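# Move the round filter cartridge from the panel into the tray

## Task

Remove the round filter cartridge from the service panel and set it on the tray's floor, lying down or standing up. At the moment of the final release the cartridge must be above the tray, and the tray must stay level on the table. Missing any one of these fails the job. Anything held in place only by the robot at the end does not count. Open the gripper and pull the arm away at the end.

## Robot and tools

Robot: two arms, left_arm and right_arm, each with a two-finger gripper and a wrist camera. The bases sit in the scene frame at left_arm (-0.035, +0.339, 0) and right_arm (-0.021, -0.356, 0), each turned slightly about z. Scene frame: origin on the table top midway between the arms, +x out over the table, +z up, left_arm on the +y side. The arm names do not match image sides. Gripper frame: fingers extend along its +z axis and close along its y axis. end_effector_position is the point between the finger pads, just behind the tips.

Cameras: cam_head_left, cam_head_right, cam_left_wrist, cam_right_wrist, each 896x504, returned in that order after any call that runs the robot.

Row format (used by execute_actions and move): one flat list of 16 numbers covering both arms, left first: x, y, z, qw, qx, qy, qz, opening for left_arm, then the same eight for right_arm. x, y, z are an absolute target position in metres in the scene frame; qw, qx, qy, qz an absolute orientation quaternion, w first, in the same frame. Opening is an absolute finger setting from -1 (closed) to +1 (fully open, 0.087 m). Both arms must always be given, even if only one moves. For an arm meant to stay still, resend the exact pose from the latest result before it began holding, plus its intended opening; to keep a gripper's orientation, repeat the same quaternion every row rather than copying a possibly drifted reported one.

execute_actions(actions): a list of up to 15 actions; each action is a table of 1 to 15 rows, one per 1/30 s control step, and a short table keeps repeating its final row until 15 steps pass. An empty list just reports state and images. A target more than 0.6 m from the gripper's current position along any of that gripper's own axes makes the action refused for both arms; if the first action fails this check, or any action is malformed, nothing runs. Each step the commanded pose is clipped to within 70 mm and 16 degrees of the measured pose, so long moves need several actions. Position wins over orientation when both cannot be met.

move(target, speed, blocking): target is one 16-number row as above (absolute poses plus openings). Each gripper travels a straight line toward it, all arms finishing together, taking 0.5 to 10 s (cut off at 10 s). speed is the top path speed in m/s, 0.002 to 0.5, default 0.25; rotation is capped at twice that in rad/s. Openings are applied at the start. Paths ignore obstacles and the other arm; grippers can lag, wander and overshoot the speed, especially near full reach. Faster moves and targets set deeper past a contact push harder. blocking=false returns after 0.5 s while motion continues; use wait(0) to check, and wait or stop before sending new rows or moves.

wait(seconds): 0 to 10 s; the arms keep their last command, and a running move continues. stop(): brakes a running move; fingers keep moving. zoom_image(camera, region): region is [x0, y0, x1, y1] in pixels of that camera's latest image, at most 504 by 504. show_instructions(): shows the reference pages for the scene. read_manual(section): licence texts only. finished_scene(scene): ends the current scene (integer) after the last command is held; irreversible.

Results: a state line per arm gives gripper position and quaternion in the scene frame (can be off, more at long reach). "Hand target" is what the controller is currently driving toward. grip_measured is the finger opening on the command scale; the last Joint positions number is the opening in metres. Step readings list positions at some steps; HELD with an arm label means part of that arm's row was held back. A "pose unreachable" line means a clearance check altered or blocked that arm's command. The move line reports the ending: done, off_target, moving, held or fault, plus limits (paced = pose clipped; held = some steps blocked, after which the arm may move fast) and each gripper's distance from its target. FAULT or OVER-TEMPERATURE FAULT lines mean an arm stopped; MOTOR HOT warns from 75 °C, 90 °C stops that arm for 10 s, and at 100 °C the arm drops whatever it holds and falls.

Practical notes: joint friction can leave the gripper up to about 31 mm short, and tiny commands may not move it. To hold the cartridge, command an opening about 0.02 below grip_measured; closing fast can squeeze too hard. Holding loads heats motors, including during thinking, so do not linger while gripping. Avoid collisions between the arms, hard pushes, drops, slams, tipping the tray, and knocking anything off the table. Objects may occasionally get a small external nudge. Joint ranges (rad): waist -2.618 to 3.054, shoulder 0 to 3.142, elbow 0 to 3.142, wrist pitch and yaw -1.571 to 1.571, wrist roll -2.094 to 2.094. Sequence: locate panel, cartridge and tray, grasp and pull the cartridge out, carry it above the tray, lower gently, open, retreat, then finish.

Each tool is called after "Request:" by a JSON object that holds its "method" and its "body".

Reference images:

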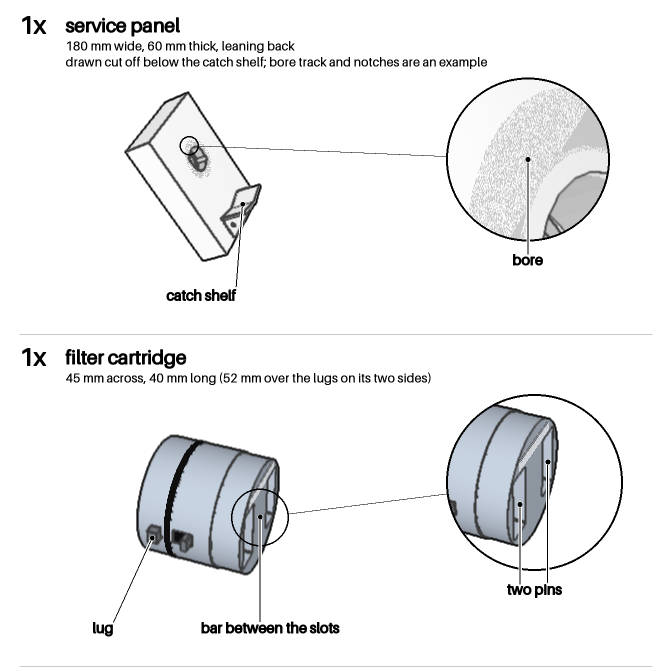

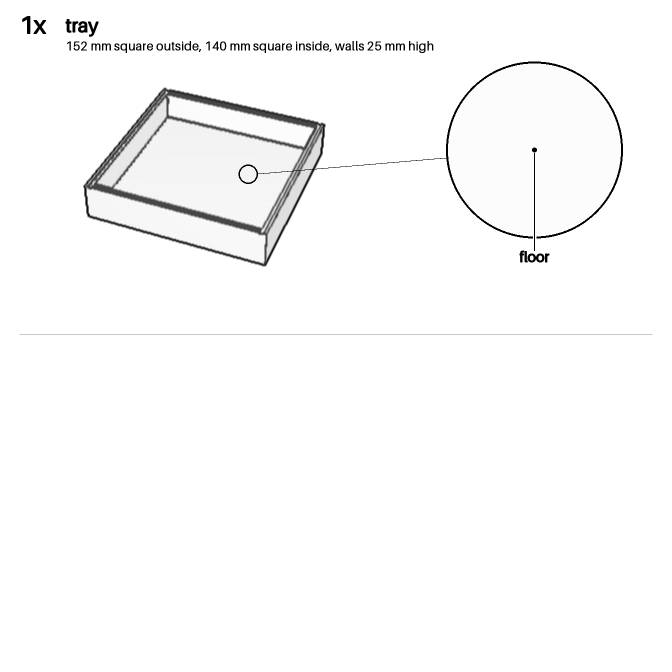

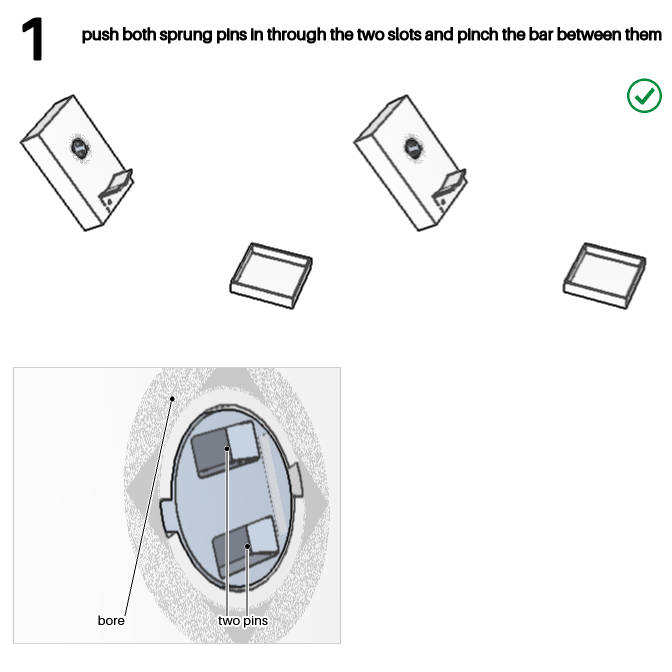

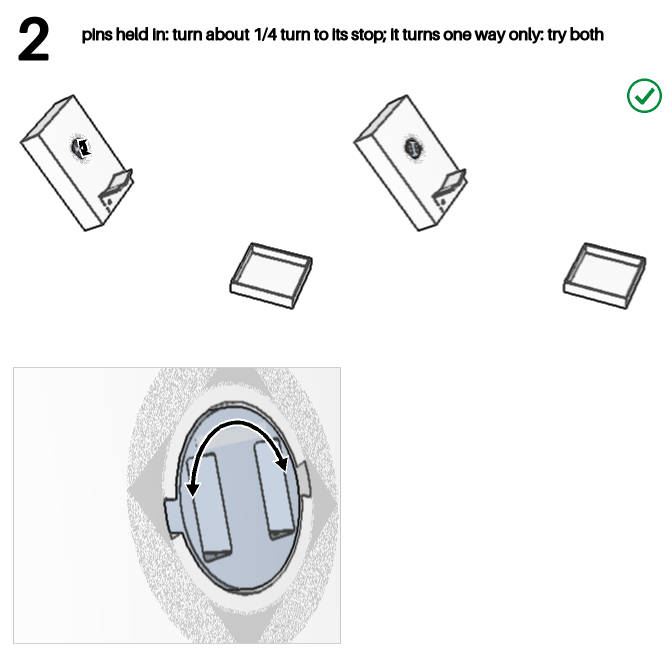

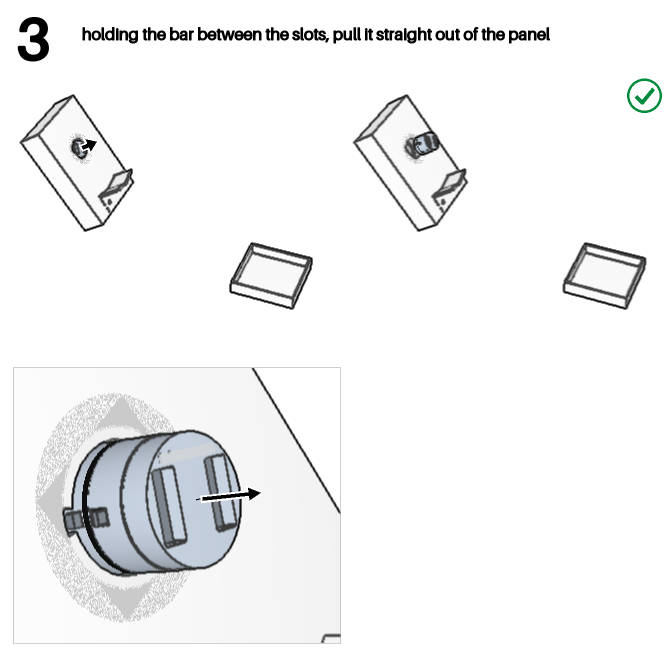

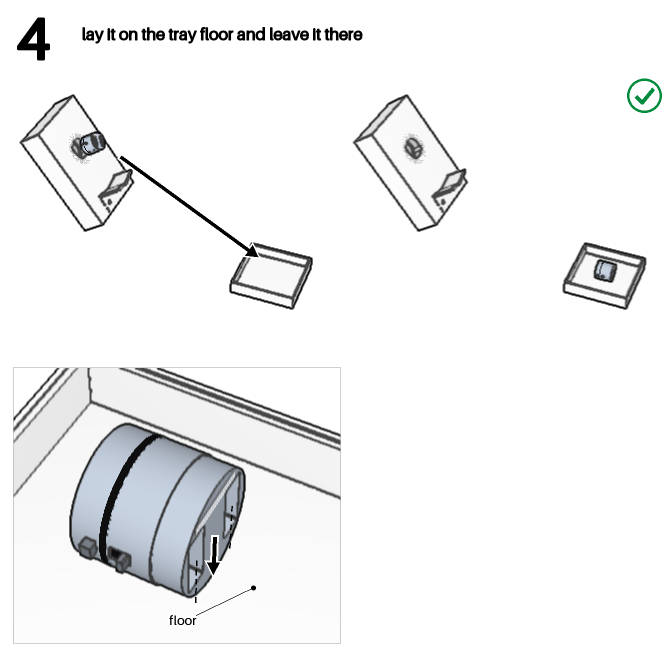

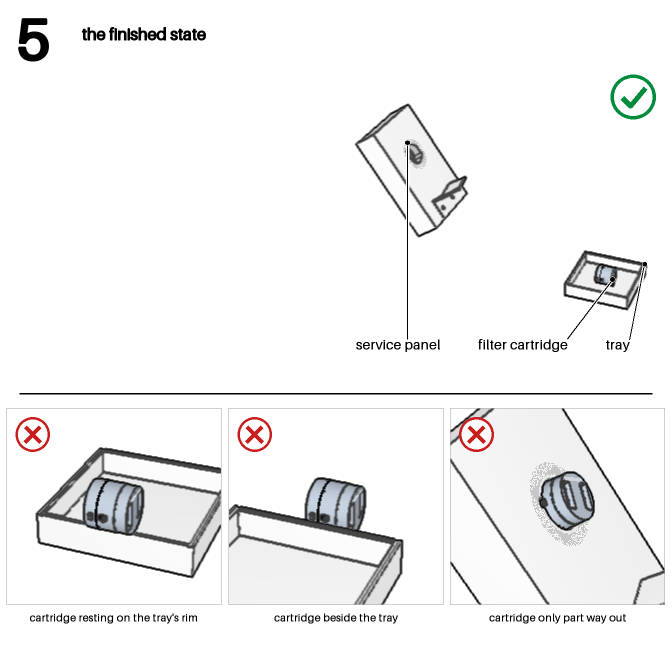

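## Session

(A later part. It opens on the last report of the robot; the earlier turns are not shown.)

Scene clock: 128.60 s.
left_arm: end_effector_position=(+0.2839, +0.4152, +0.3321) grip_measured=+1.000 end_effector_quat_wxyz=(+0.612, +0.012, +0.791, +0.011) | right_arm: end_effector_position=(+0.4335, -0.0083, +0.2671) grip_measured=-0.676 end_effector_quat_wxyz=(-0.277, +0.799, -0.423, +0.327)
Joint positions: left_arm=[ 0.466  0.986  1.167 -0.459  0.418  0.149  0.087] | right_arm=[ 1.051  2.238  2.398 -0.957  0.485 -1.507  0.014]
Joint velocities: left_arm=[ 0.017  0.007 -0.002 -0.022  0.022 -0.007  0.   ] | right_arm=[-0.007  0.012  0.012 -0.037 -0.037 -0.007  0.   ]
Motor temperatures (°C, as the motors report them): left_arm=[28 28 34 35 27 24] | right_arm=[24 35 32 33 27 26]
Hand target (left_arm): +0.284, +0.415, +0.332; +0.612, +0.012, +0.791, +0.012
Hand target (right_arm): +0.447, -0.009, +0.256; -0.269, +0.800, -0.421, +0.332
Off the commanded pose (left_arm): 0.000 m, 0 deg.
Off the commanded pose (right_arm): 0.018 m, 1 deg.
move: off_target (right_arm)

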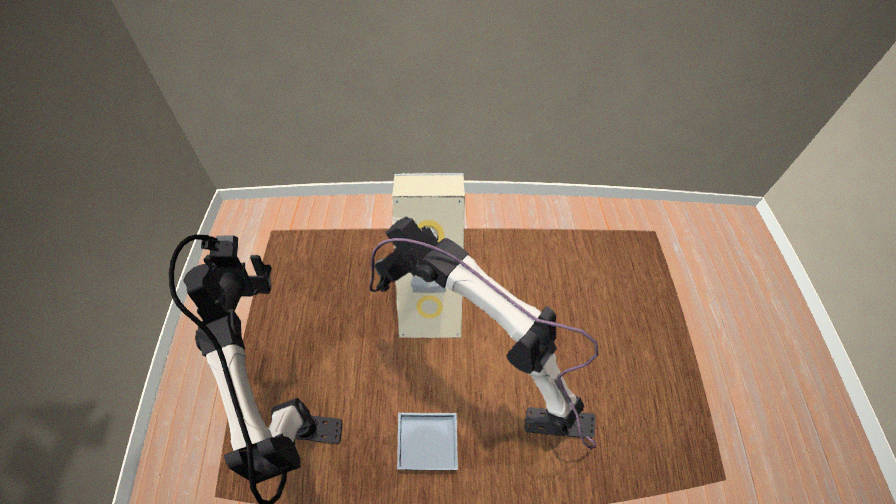

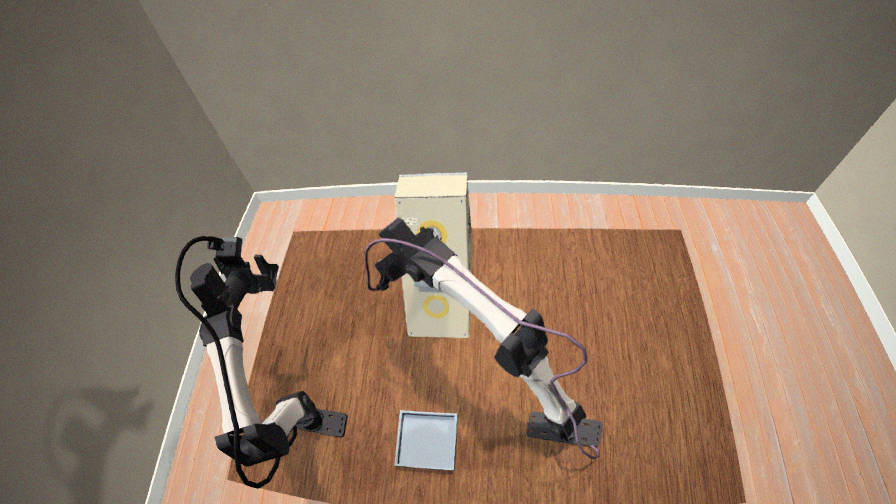

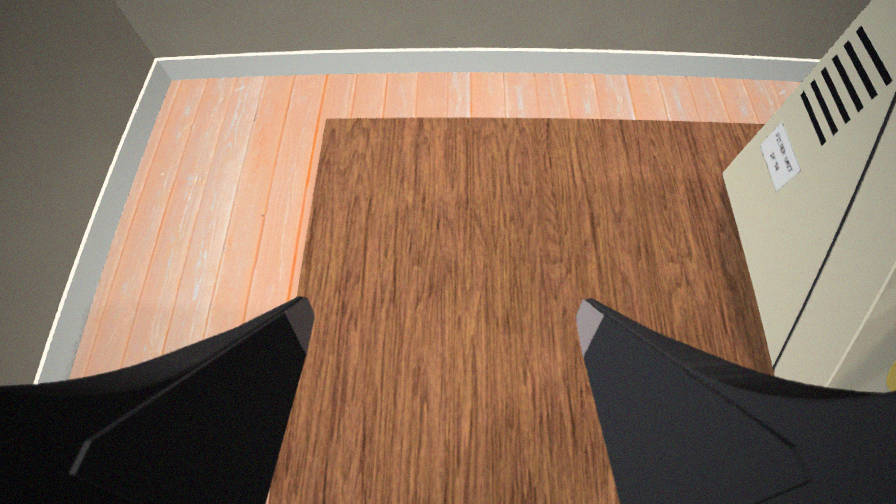

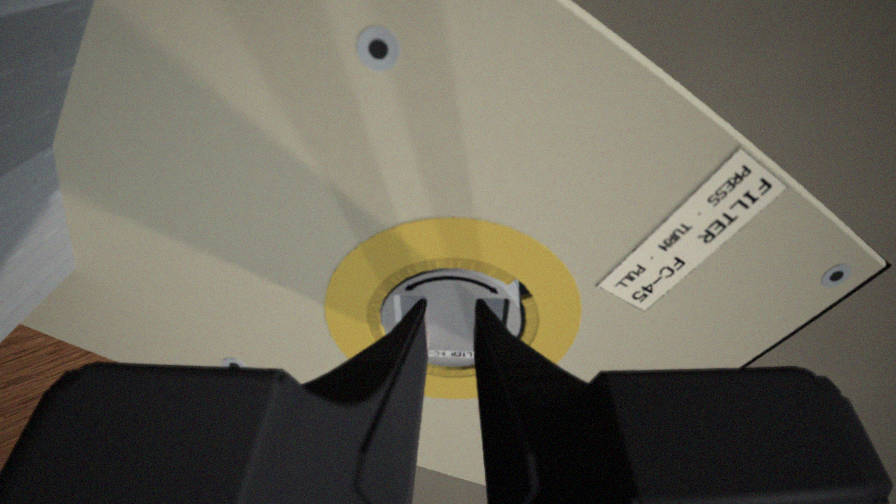

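Request:
{"method": "move", "body": {"target": [0.2839,0.4153,0.3321,0.612,0.012,0.791,0.012,1,0.442,-0.008,0.261,0.1025,-0.907,0.161,-0.376,-0.695], "speed": 0.2}}

Scene clock: 136.90 s.
left_arm: end_effector_position=(+0.2839, +0.4152, +0.3321) grip_measured=+1.000 end_effector_quat_wxyz=(+0.612, +0.012, +0.791, +0.011) | right_arm: end_effector_position=(+0.4329, -0.0073, +0.2676) grip_measured=-0.677 end_effector_quat_wxyz=(-0.109, +0.906, -0.170, +0.373)
Joint positions: left_arm=[ 0.466  0.986  1.167 -0.459  0.418  0.149  0.087] | right_arm=[ 1.053  2.287  2.499 -1.145  0.519 -2.081  0.014]
Joint velocities: left_arm=[-0.012  0.007  0.007 -0.037  0.007  0.037  0.   ] | right_arm=[-0.007  0.007  0.027 -0.125  0.095 -0.037 -0.001]
Motor temperatures (°C, as the motors report them): left_arm=[28 28 34 36 27 24] | right_arm=[24 35 33 33 27 26]
Hand target (left_arm): +0.284, +0.415, +0.332; +0.612, +0.012, +0.791, +0.012
Hand target (right_arm): +0.441, -0.008, +0.261; -0.102, +0.906, -0.169, +0.375
Off the commanded pose (left_arm): 0.000 m, 0 deg.
Off the commanded pose (right_arm): 0.011 m, 1 deg.
joint sent to its limit (right arm) — the command would take joint 6 (wrist roll) past its lower limit, so that joint was sent only as far as its limit.
move: off_target (right_arm)

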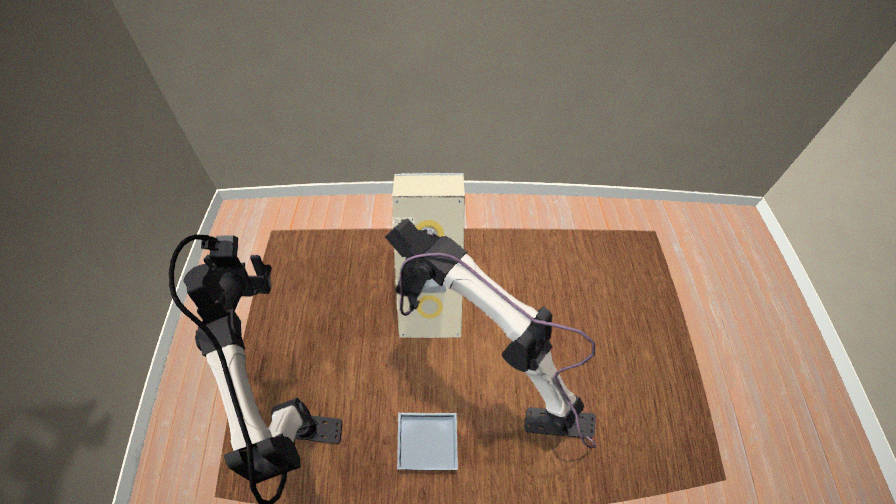

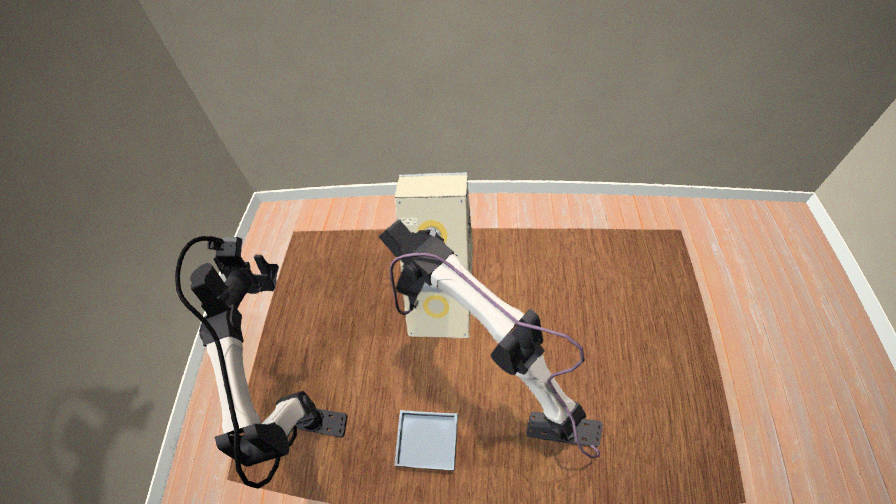

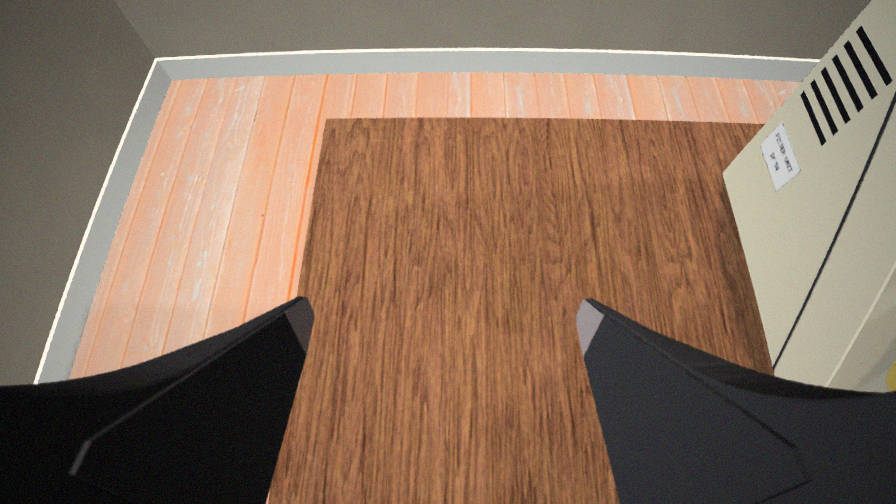

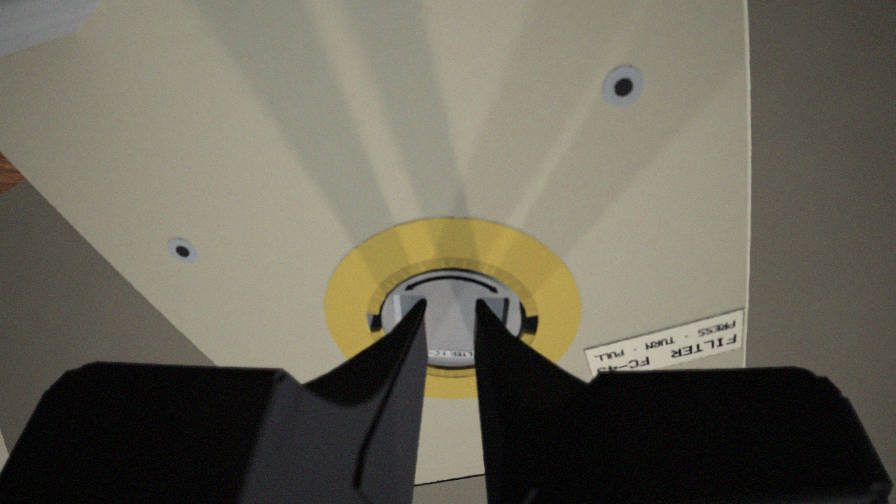

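Aligned. Pull.

Request:
{"method": "move", "body": {"target": [0.2839,0.4153,0.3321,0.612,0.012,0.791,0.012,1,0.408,-0.0075,0.285,0.105,-0.906,0.167,-0.374,-0.70], "speed": 0.03}}

Scene clock: 139.57 s.
left_arm: end_effector_position=(+0.2839, +0.4152, +0.3321) grip_measured=+1.000 end_effector_quat_wxyz=(+0.612, +0.012, +0.791, +0.011) | right_arm: end_effector_position=(+0.4188, -0.0069, +0.2766) grip_measured=-0.677 end_effector_quat_wxyz=(-0.104, +0.905, -0.170, +0.377)
Joint positions: left_arm=[ 0.466  0.986  1.167 -0.459  0.418  0.149  0.087] | right_arm=[ 1.081  2.266  2.5   -1.184  0.547 -2.059  0.014]
Joint velocities: left_arm=[-0.002 -0.012 -0.007  0.007  0.037 -0.022  0.   ] | right_arm=[-0.032  0.012 -0.007  0.022 -0.037 -0.007 -0.001]
Motor temperatures (°C, as the motors report them): left_arm=[28 28 34 36 27 24] | right_arm=[24 35 33 33 27 26]
Hand target (left_arm): +0.284, +0.415, +0.332; +0.612, +0.012, +0.791, +0.012
Hand target (right_arm): +0.408, -0.007, +0.285; -0.106, +0.906, -0.167, +0.374
Off the commanded pose (left_arm): 0.000 m, 0 deg.
Off the commanded pose (right_arm): 0.014 m, 1 deg.
move: off_target (right_arm)

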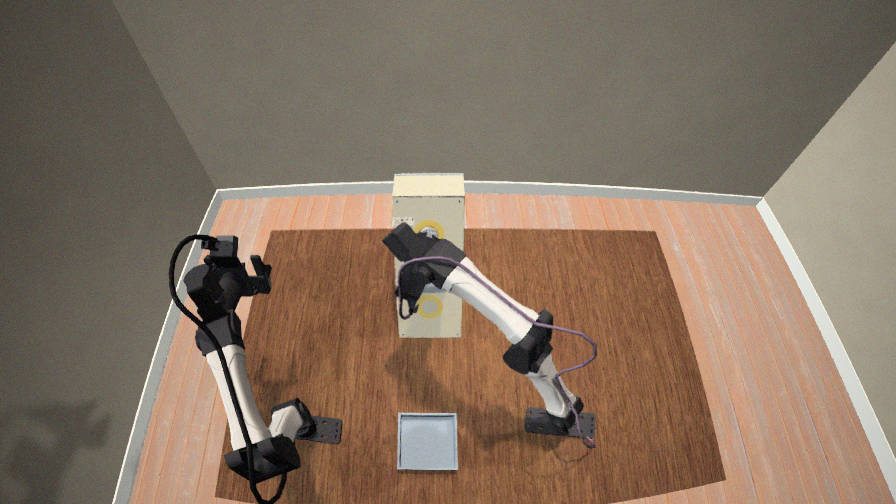

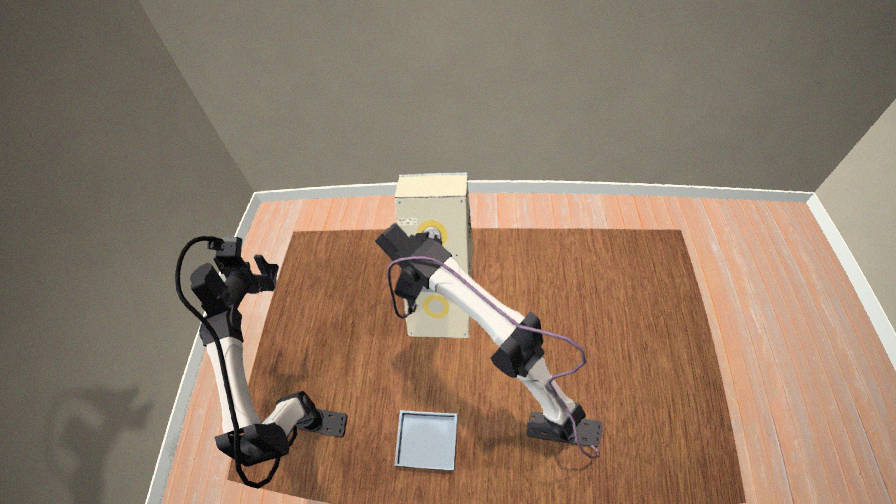

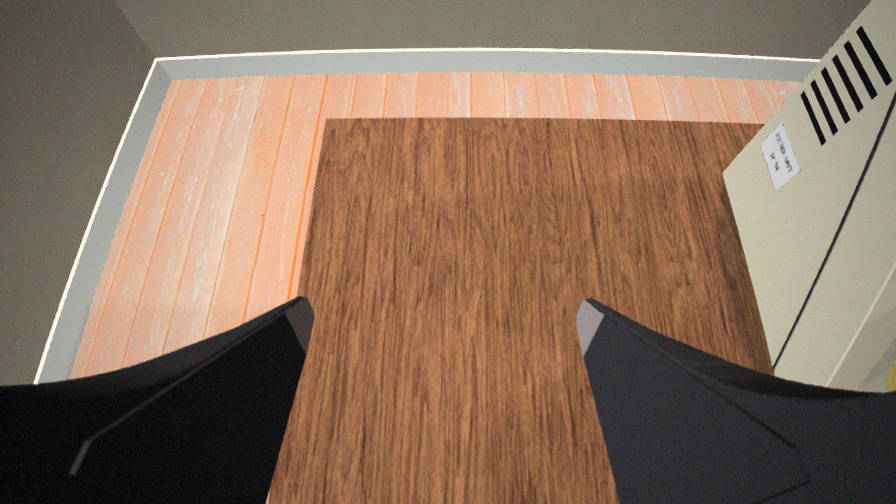

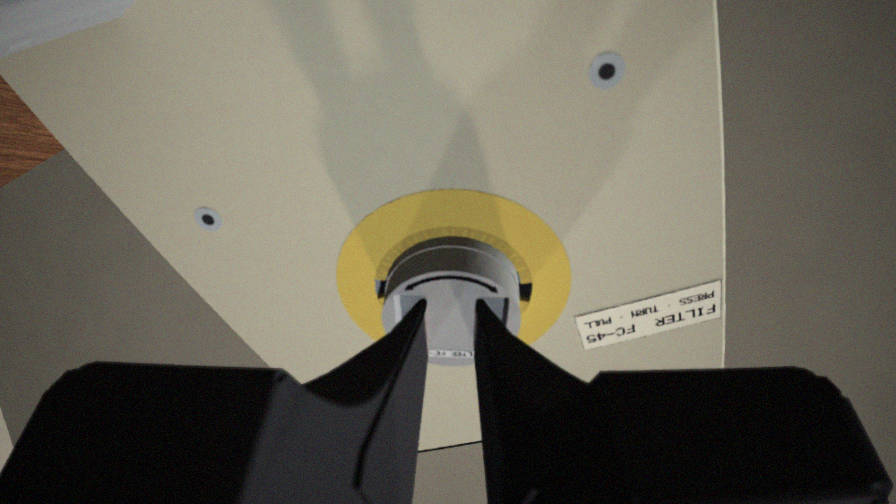

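Request:
{"method": "move", "body": {"target": [0.2839,0.4153,0.3321,0.612,0.012,0.791,0.012,1,0.375,-0.0075,0.308,0.105,-0.906,0.167,-0.374,-0.70], "speed": 0.03}}

Scene clock: 143.00 s.
left_arm: end_effector_position=(+0.2839, +0.4152, +0.3321) grip_measured=+1.000 end_effector_quat_wxyz=(+0.612, +0.012, +0.791, +0.011) | right_arm: end_effector_position=(+0.3776, -0.0086, +0.2764) grip_measured=-0.677 end_effector_quat_wxyz=(-0.071, +0.919, -0.157, +0.355)
Joint positions: left_arm=[ 0.466  0.986  1.167 -0.459  0.418  0.149  0.087] | right_arm=[ 1.148  2.232  2.5   -1.339  0.572 -1.994  0.014]
Joint velocities: left_arm=[-0.022 -0.002 -0.007 -0.007  0.037 -0.037  0.   ] | right_arm=[ 0.007  0.002 -0.012 -0.051 -0.037  0.007  0.   ]
Motor temperatures (°C, as the motors report them): left_arm=[28 28 34 36 27 24] | right_arm=[24 36 33 32 27 26]
Hand target (left_arm): +0.284, +0.415, +0.332; +0.612, +0.012, +0.791, +0.012
Hand target (right_arm): +0.374, -0.008, +0.307; -0.106, +0.906, -0.167, +0.374
Off the commanded pose (left_arm): 0.000 m, 0 deg.
Off the commanded pose (right_arm): 0.032 m, 5 deg.
move: off_target (right_arm)

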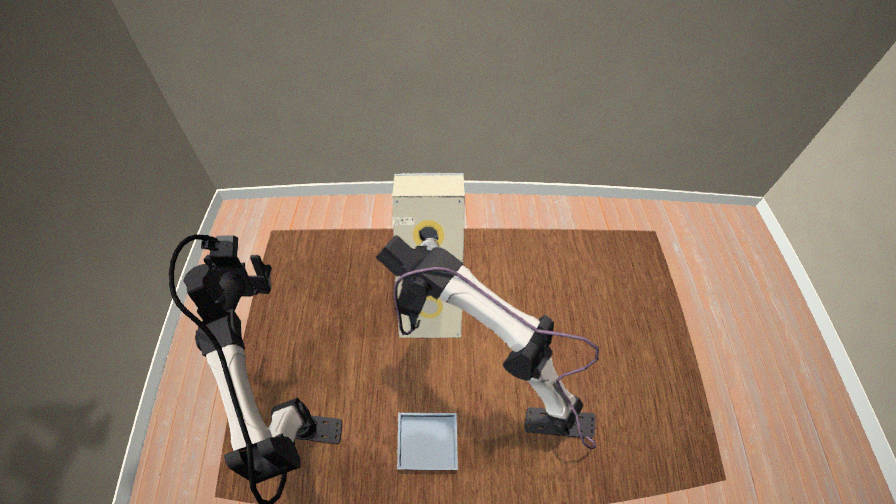

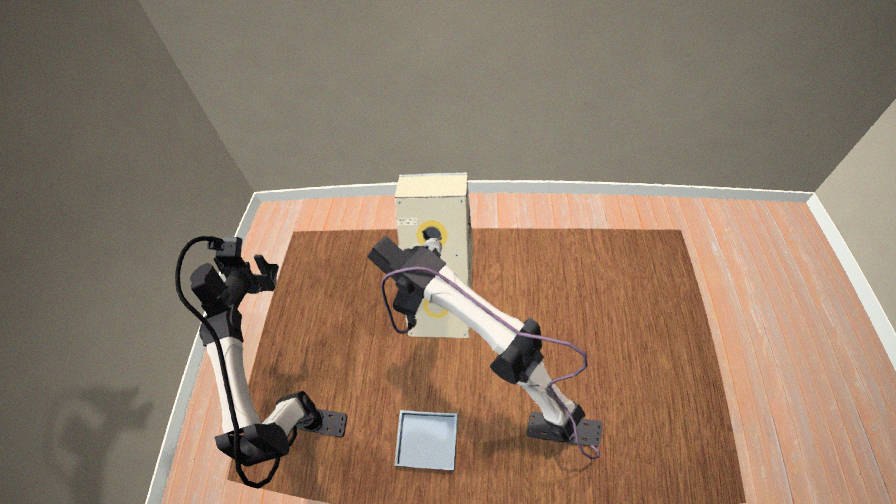

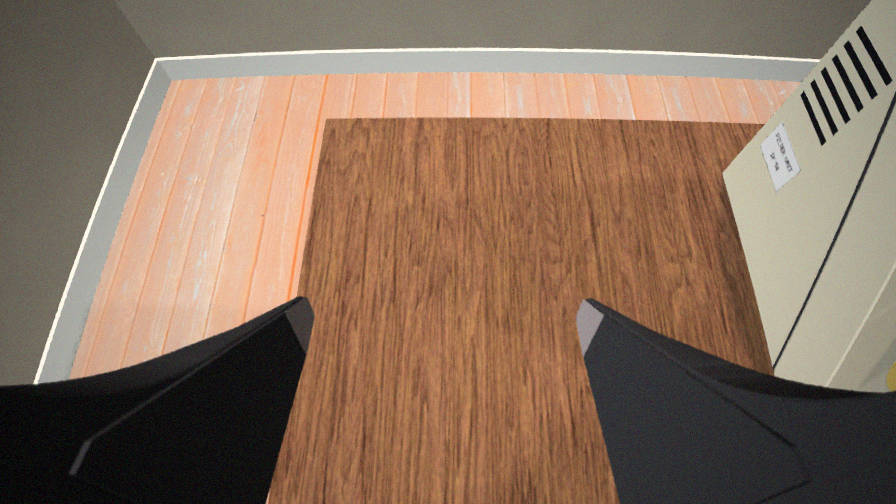

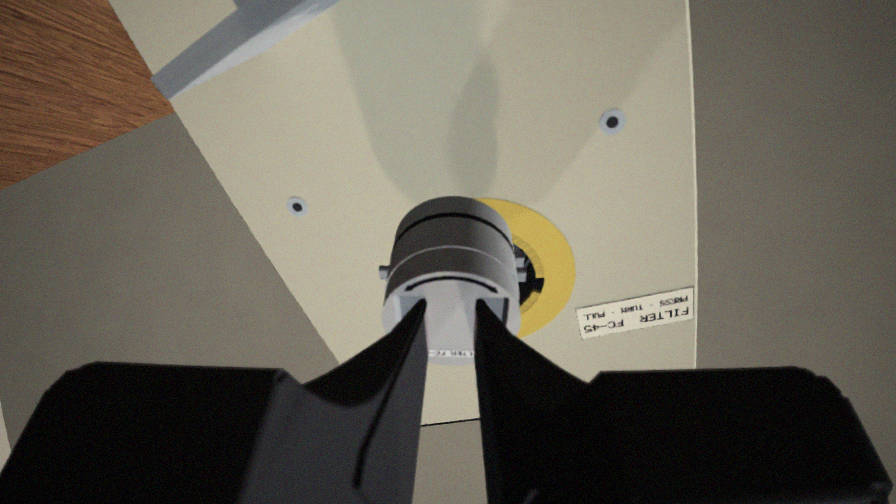

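Request:
{"method": "move", "body": {"target": [0.2839,0.4153,0.3321,0.612,0.012,0.791,0.012,1,0.13,-0.03,0.30,-0.062,0.704,-0.704,-0.062,-0.70], "speed": 0.2}}

Request:
{"method": "move", "body": {"target": [0.2839,0.4153,0.3321,0.612,0.012,0.791,0.012,1,-0.06,0.0,0.11,-0.062,0.704,-0.704,-0.062,-0.70], "speed": 0.2}}

Scene clock: 154.47 s.
left_arm: end_effector_position=(+0.2839, +0.4152, +0.3321) grip_measured=+1.000 end_effector_quat_wxyz=(+0.612, +0.012, +0.791, +0.011) | right_arm: end_effector_position=(+0.1325, -0.0196, +0.2946) grip_measured=-0.677 end_effector_quat_wxyz=(-0.219, +0.692, -0.679, -0.110)
Joint positions: left_arm=[ 0.466  0.986  1.167 -0.459  0.418  0.149  0.087] | right_arm=[ 1.355  1.864  2.346 -1.561 -0.045 -0.412  0.014]
Joint velocities: left_arm=[ 0.002  0.002 -0.007  0.007  0.007  0.037  0.   ] | right_arm=[-0.002  0.007  0.007 -0.007 -0.051  0.051 -0.001]
Motor temperatures (°C, as the motors report them): left_arm=[28 28 35 36 27 24] | right_arm=[24 38 33 32 27 26]
Hand target (left_arm): +0.284, +0.415, +0.332; +0.612, +0.012, +0.791, +0.012
Hand target (right_arm): +0.131, -0.026, +0.297; -0.216, +0.687, -0.684, -0.116
Off the commanded pose (left_arm): 0.000 m, 0 deg.
Off the commanded pose (right_arm): 0.012 m, 19 deg; orientation clipped at the last step of the last action.
joint sent to its limit (right arm) — the command would take joint 4 (wrist pitch) past its lower limit, so that joint was sent only as far as its limit.
move: off_target (right_arm); limits=paced

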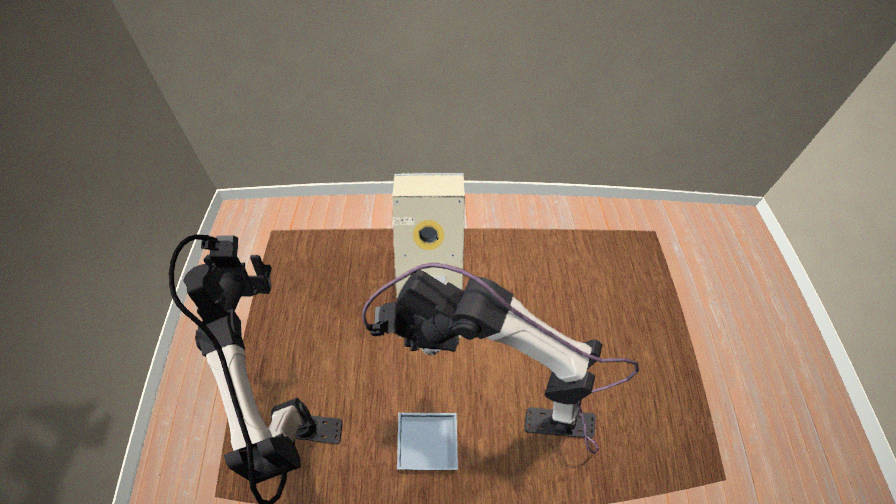

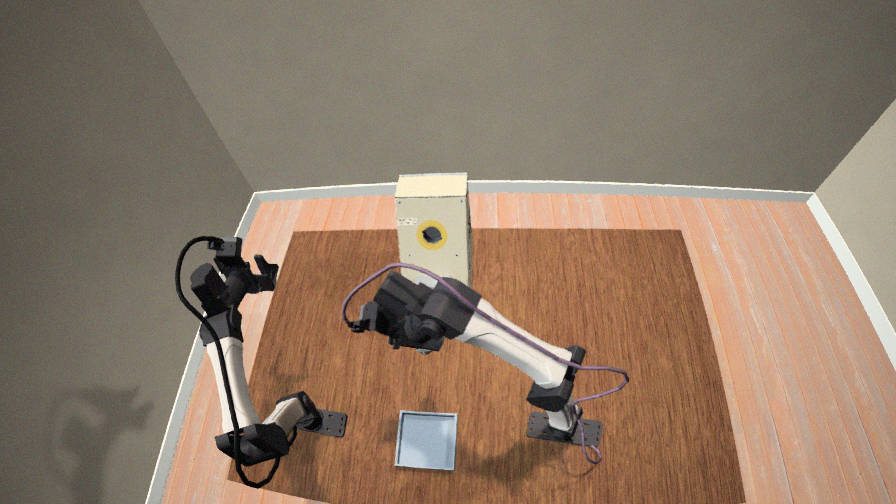

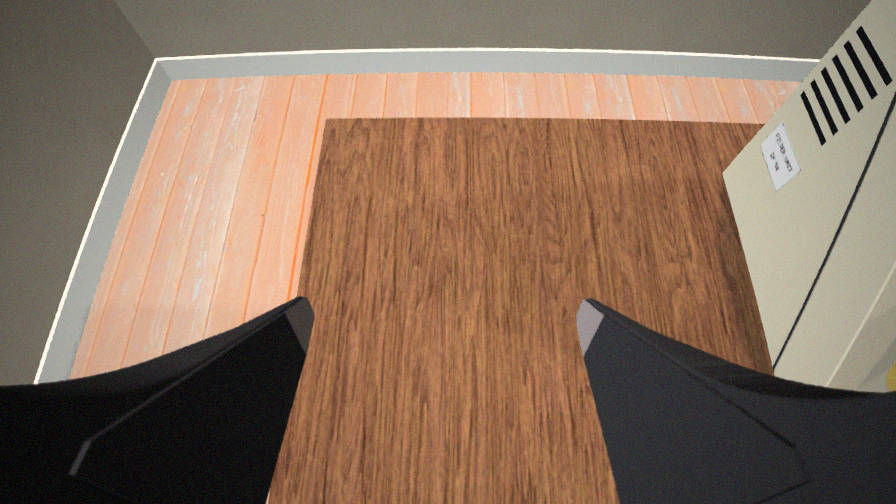

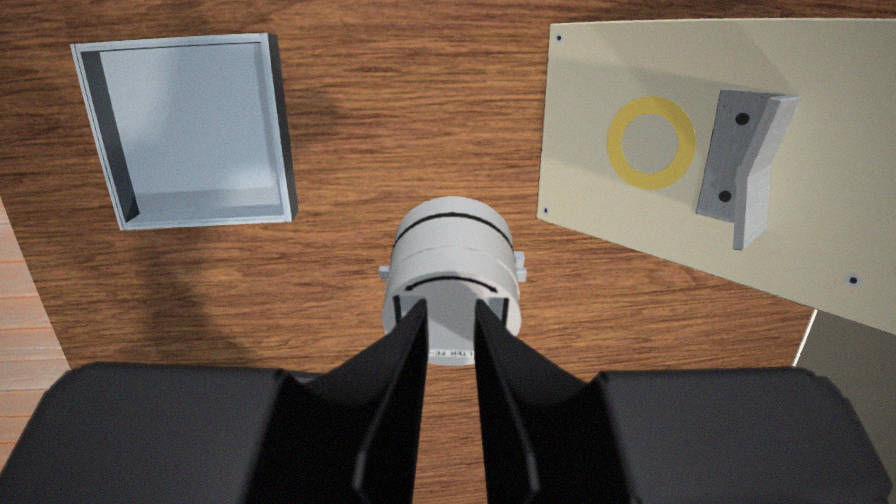

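Scene clock: 156.33 s.
left_arm: end_effector_position=(+0.2839, +0.4152, +0.3321) grip_measured=+1.000 end_effector_quat_wxyz=(+0.612, +0.012, +0.791, +0.011) | right_arm: end_effector_position=(-0.0584, +0.0072, +0.1101) grip_measured=-0.677 end_effector_quat_wxyz=(-0.061, +0.707, -0.702, -0.064)
Joint positions: left_arm=[ 0.466  0.986  1.167 -0.459  0.418  0.149  0.087] | right_arm=[ 1.857  1.919  1.684 -1.159  0.012  0.089  0.014]
Joint velocities: left_arm=[ 0.007  0.017 -0.002  0.022  0.007  0.007  0.   ] | right_arm=[ 0.002 -0.012 -0.002  0.007  0.007 -0.007 -0.   ]
Motor temperatures (°C, as the motors report them): left_arm=[28 28 35 36 27 24] | right_arm=[24 38 33 32 27 26]
Hand target (left_arm): +0.284, +0.415, +0.332; +0.612, +0.012, +0.791, +0.012
Hand target (right_arm): -0.060, +0.006, +0.109; -0.060, +0.705, -0.703, -0.067
Off the commanded pose (left_arm): 0.000 m, 0 deg.
Off the commanded pose (right_arm): 0.007 m, 1 deg.
move: done

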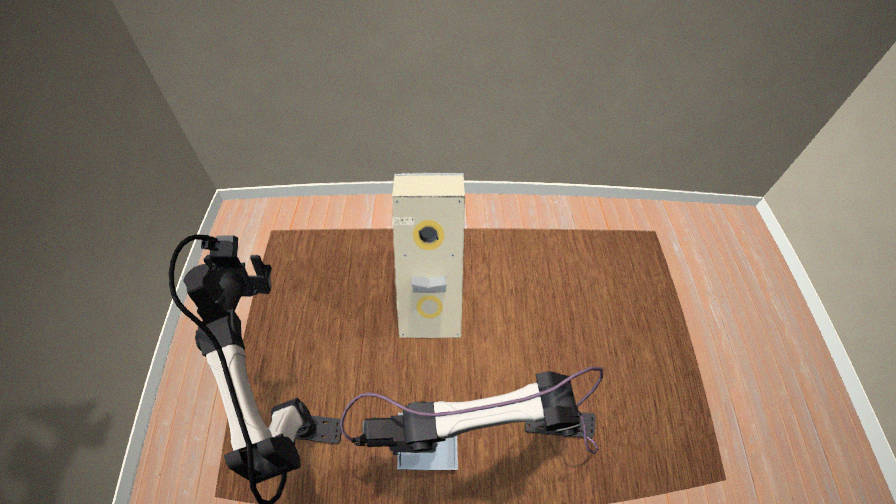

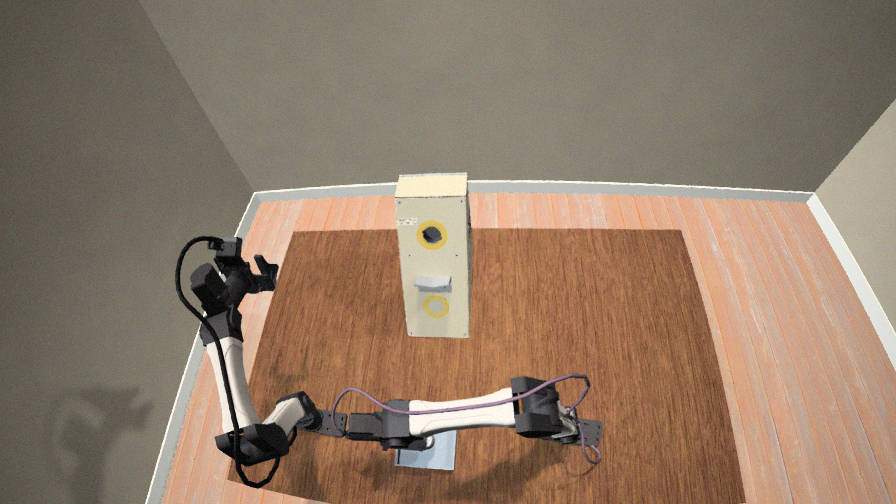

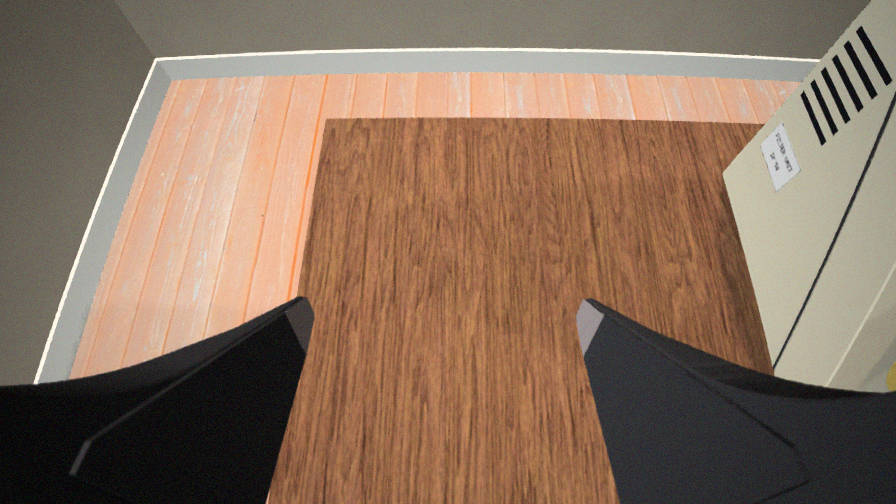

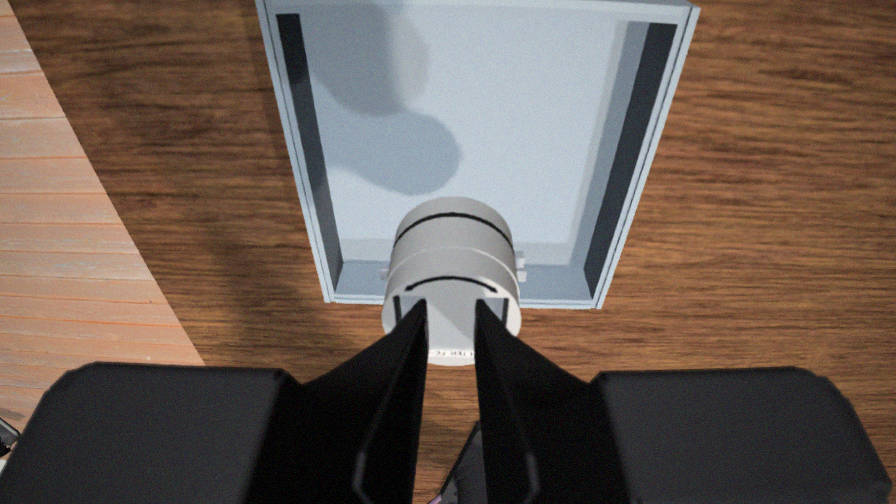

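Well centred. Lower.

Request:
{"method": "move", "body": {"target": [0.2839,0.4153,0.3321,0.612,0.012,0.791,0.012,1,-0.058,0.005,0.043,-0.062,0.704,-0.704,-0.062,-0.70], "speed": 0.05}}

Scene clock: 159.40 s.
left_arm: end_effector_position=(+0.2839, +0.4152, +0.3321) grip_measured=+1.000 end_effector_quat_wxyz=(+0.612, +0.012, +0.791, +0.011) | right_arm: end_effector_position=(-0.0583, +0.0051, +0.0518) grip_measured=-0.677 end_effector_quat_wxyz=(-0.059, +0.706, -0.703, -0.062)
Joint positions: left_arm=[ 0.466  0.986  1.167 -0.459  0.418  0.149  0.087] | right_arm=[ 1.857  1.941  1.482 -0.941  0.012  0.091  0.014]
Joint velocities: left_arm=[ 0.012  0.002 -0.002 -0.051  0.022  0.007  0.   ] | right_arm=[-0.007  0.002 -0.027 -0.007  0.007 -0.051  0.001]
Motor temperatures (°C, as the motors report them): left_arm=[28 28 35 37 27 24] | right_arm=[24 38 33 31 27 26]
Hand target (left_arm): +0.284, +0.415, +0.332; +0.612, +0.012, +0.791, +0.012
Hand target (right_arm): -0.058, +0.006, +0.043; -0.062, +0.704, -0.704, -0.062
Off the commanded pose (left_arm): 0.000 m, 0 deg.
Off the commanded pose (right_arm): 0.009 m, 0 deg.
move: done

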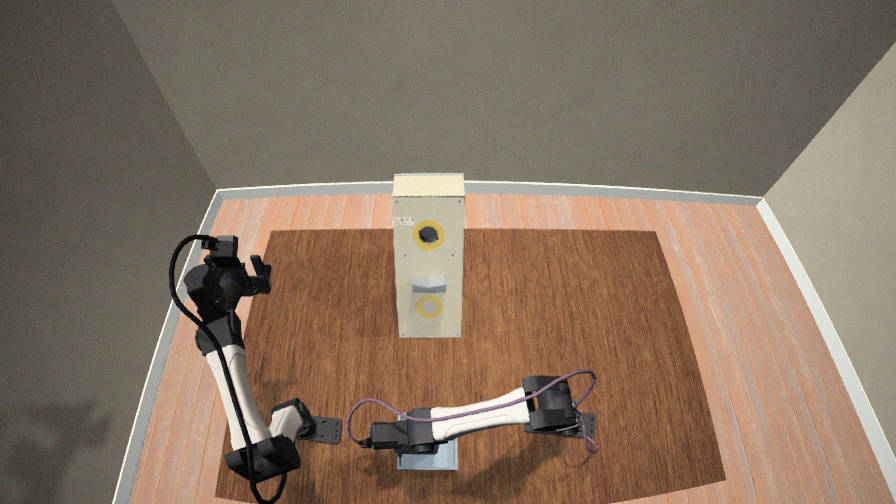

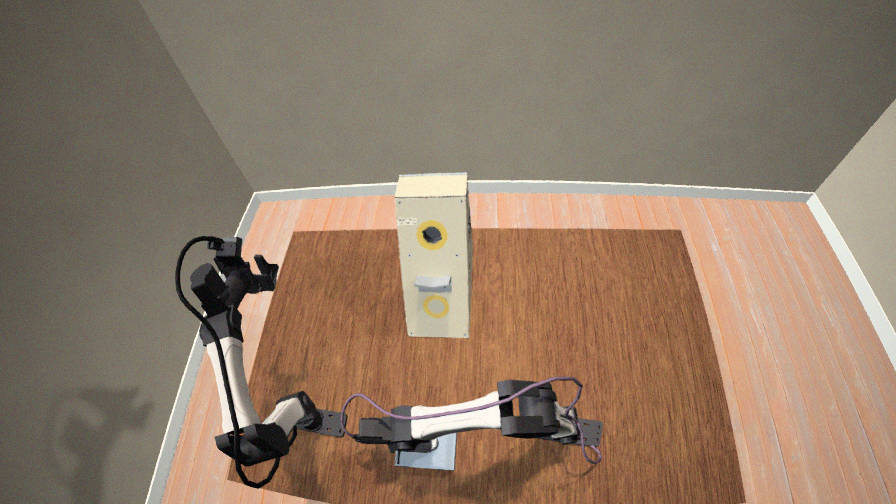

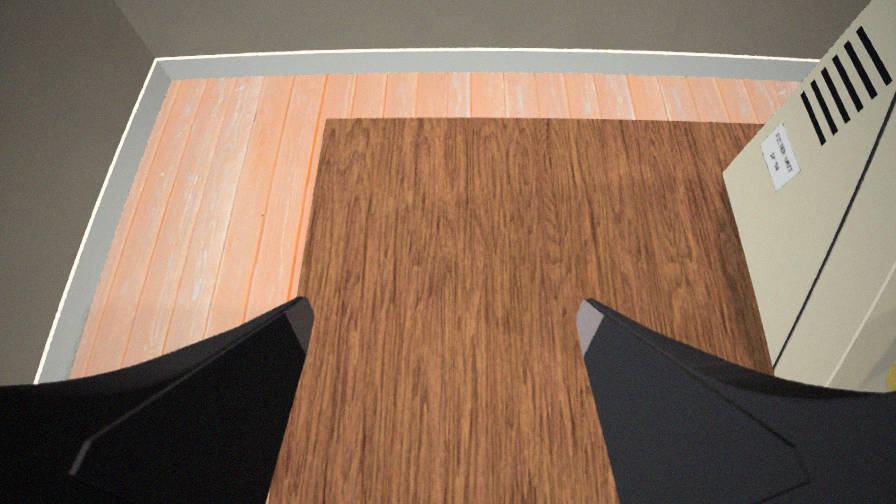

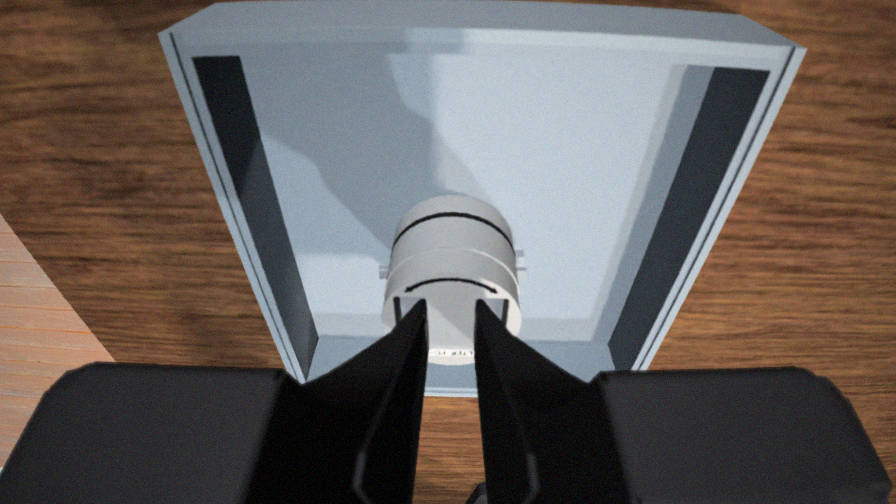

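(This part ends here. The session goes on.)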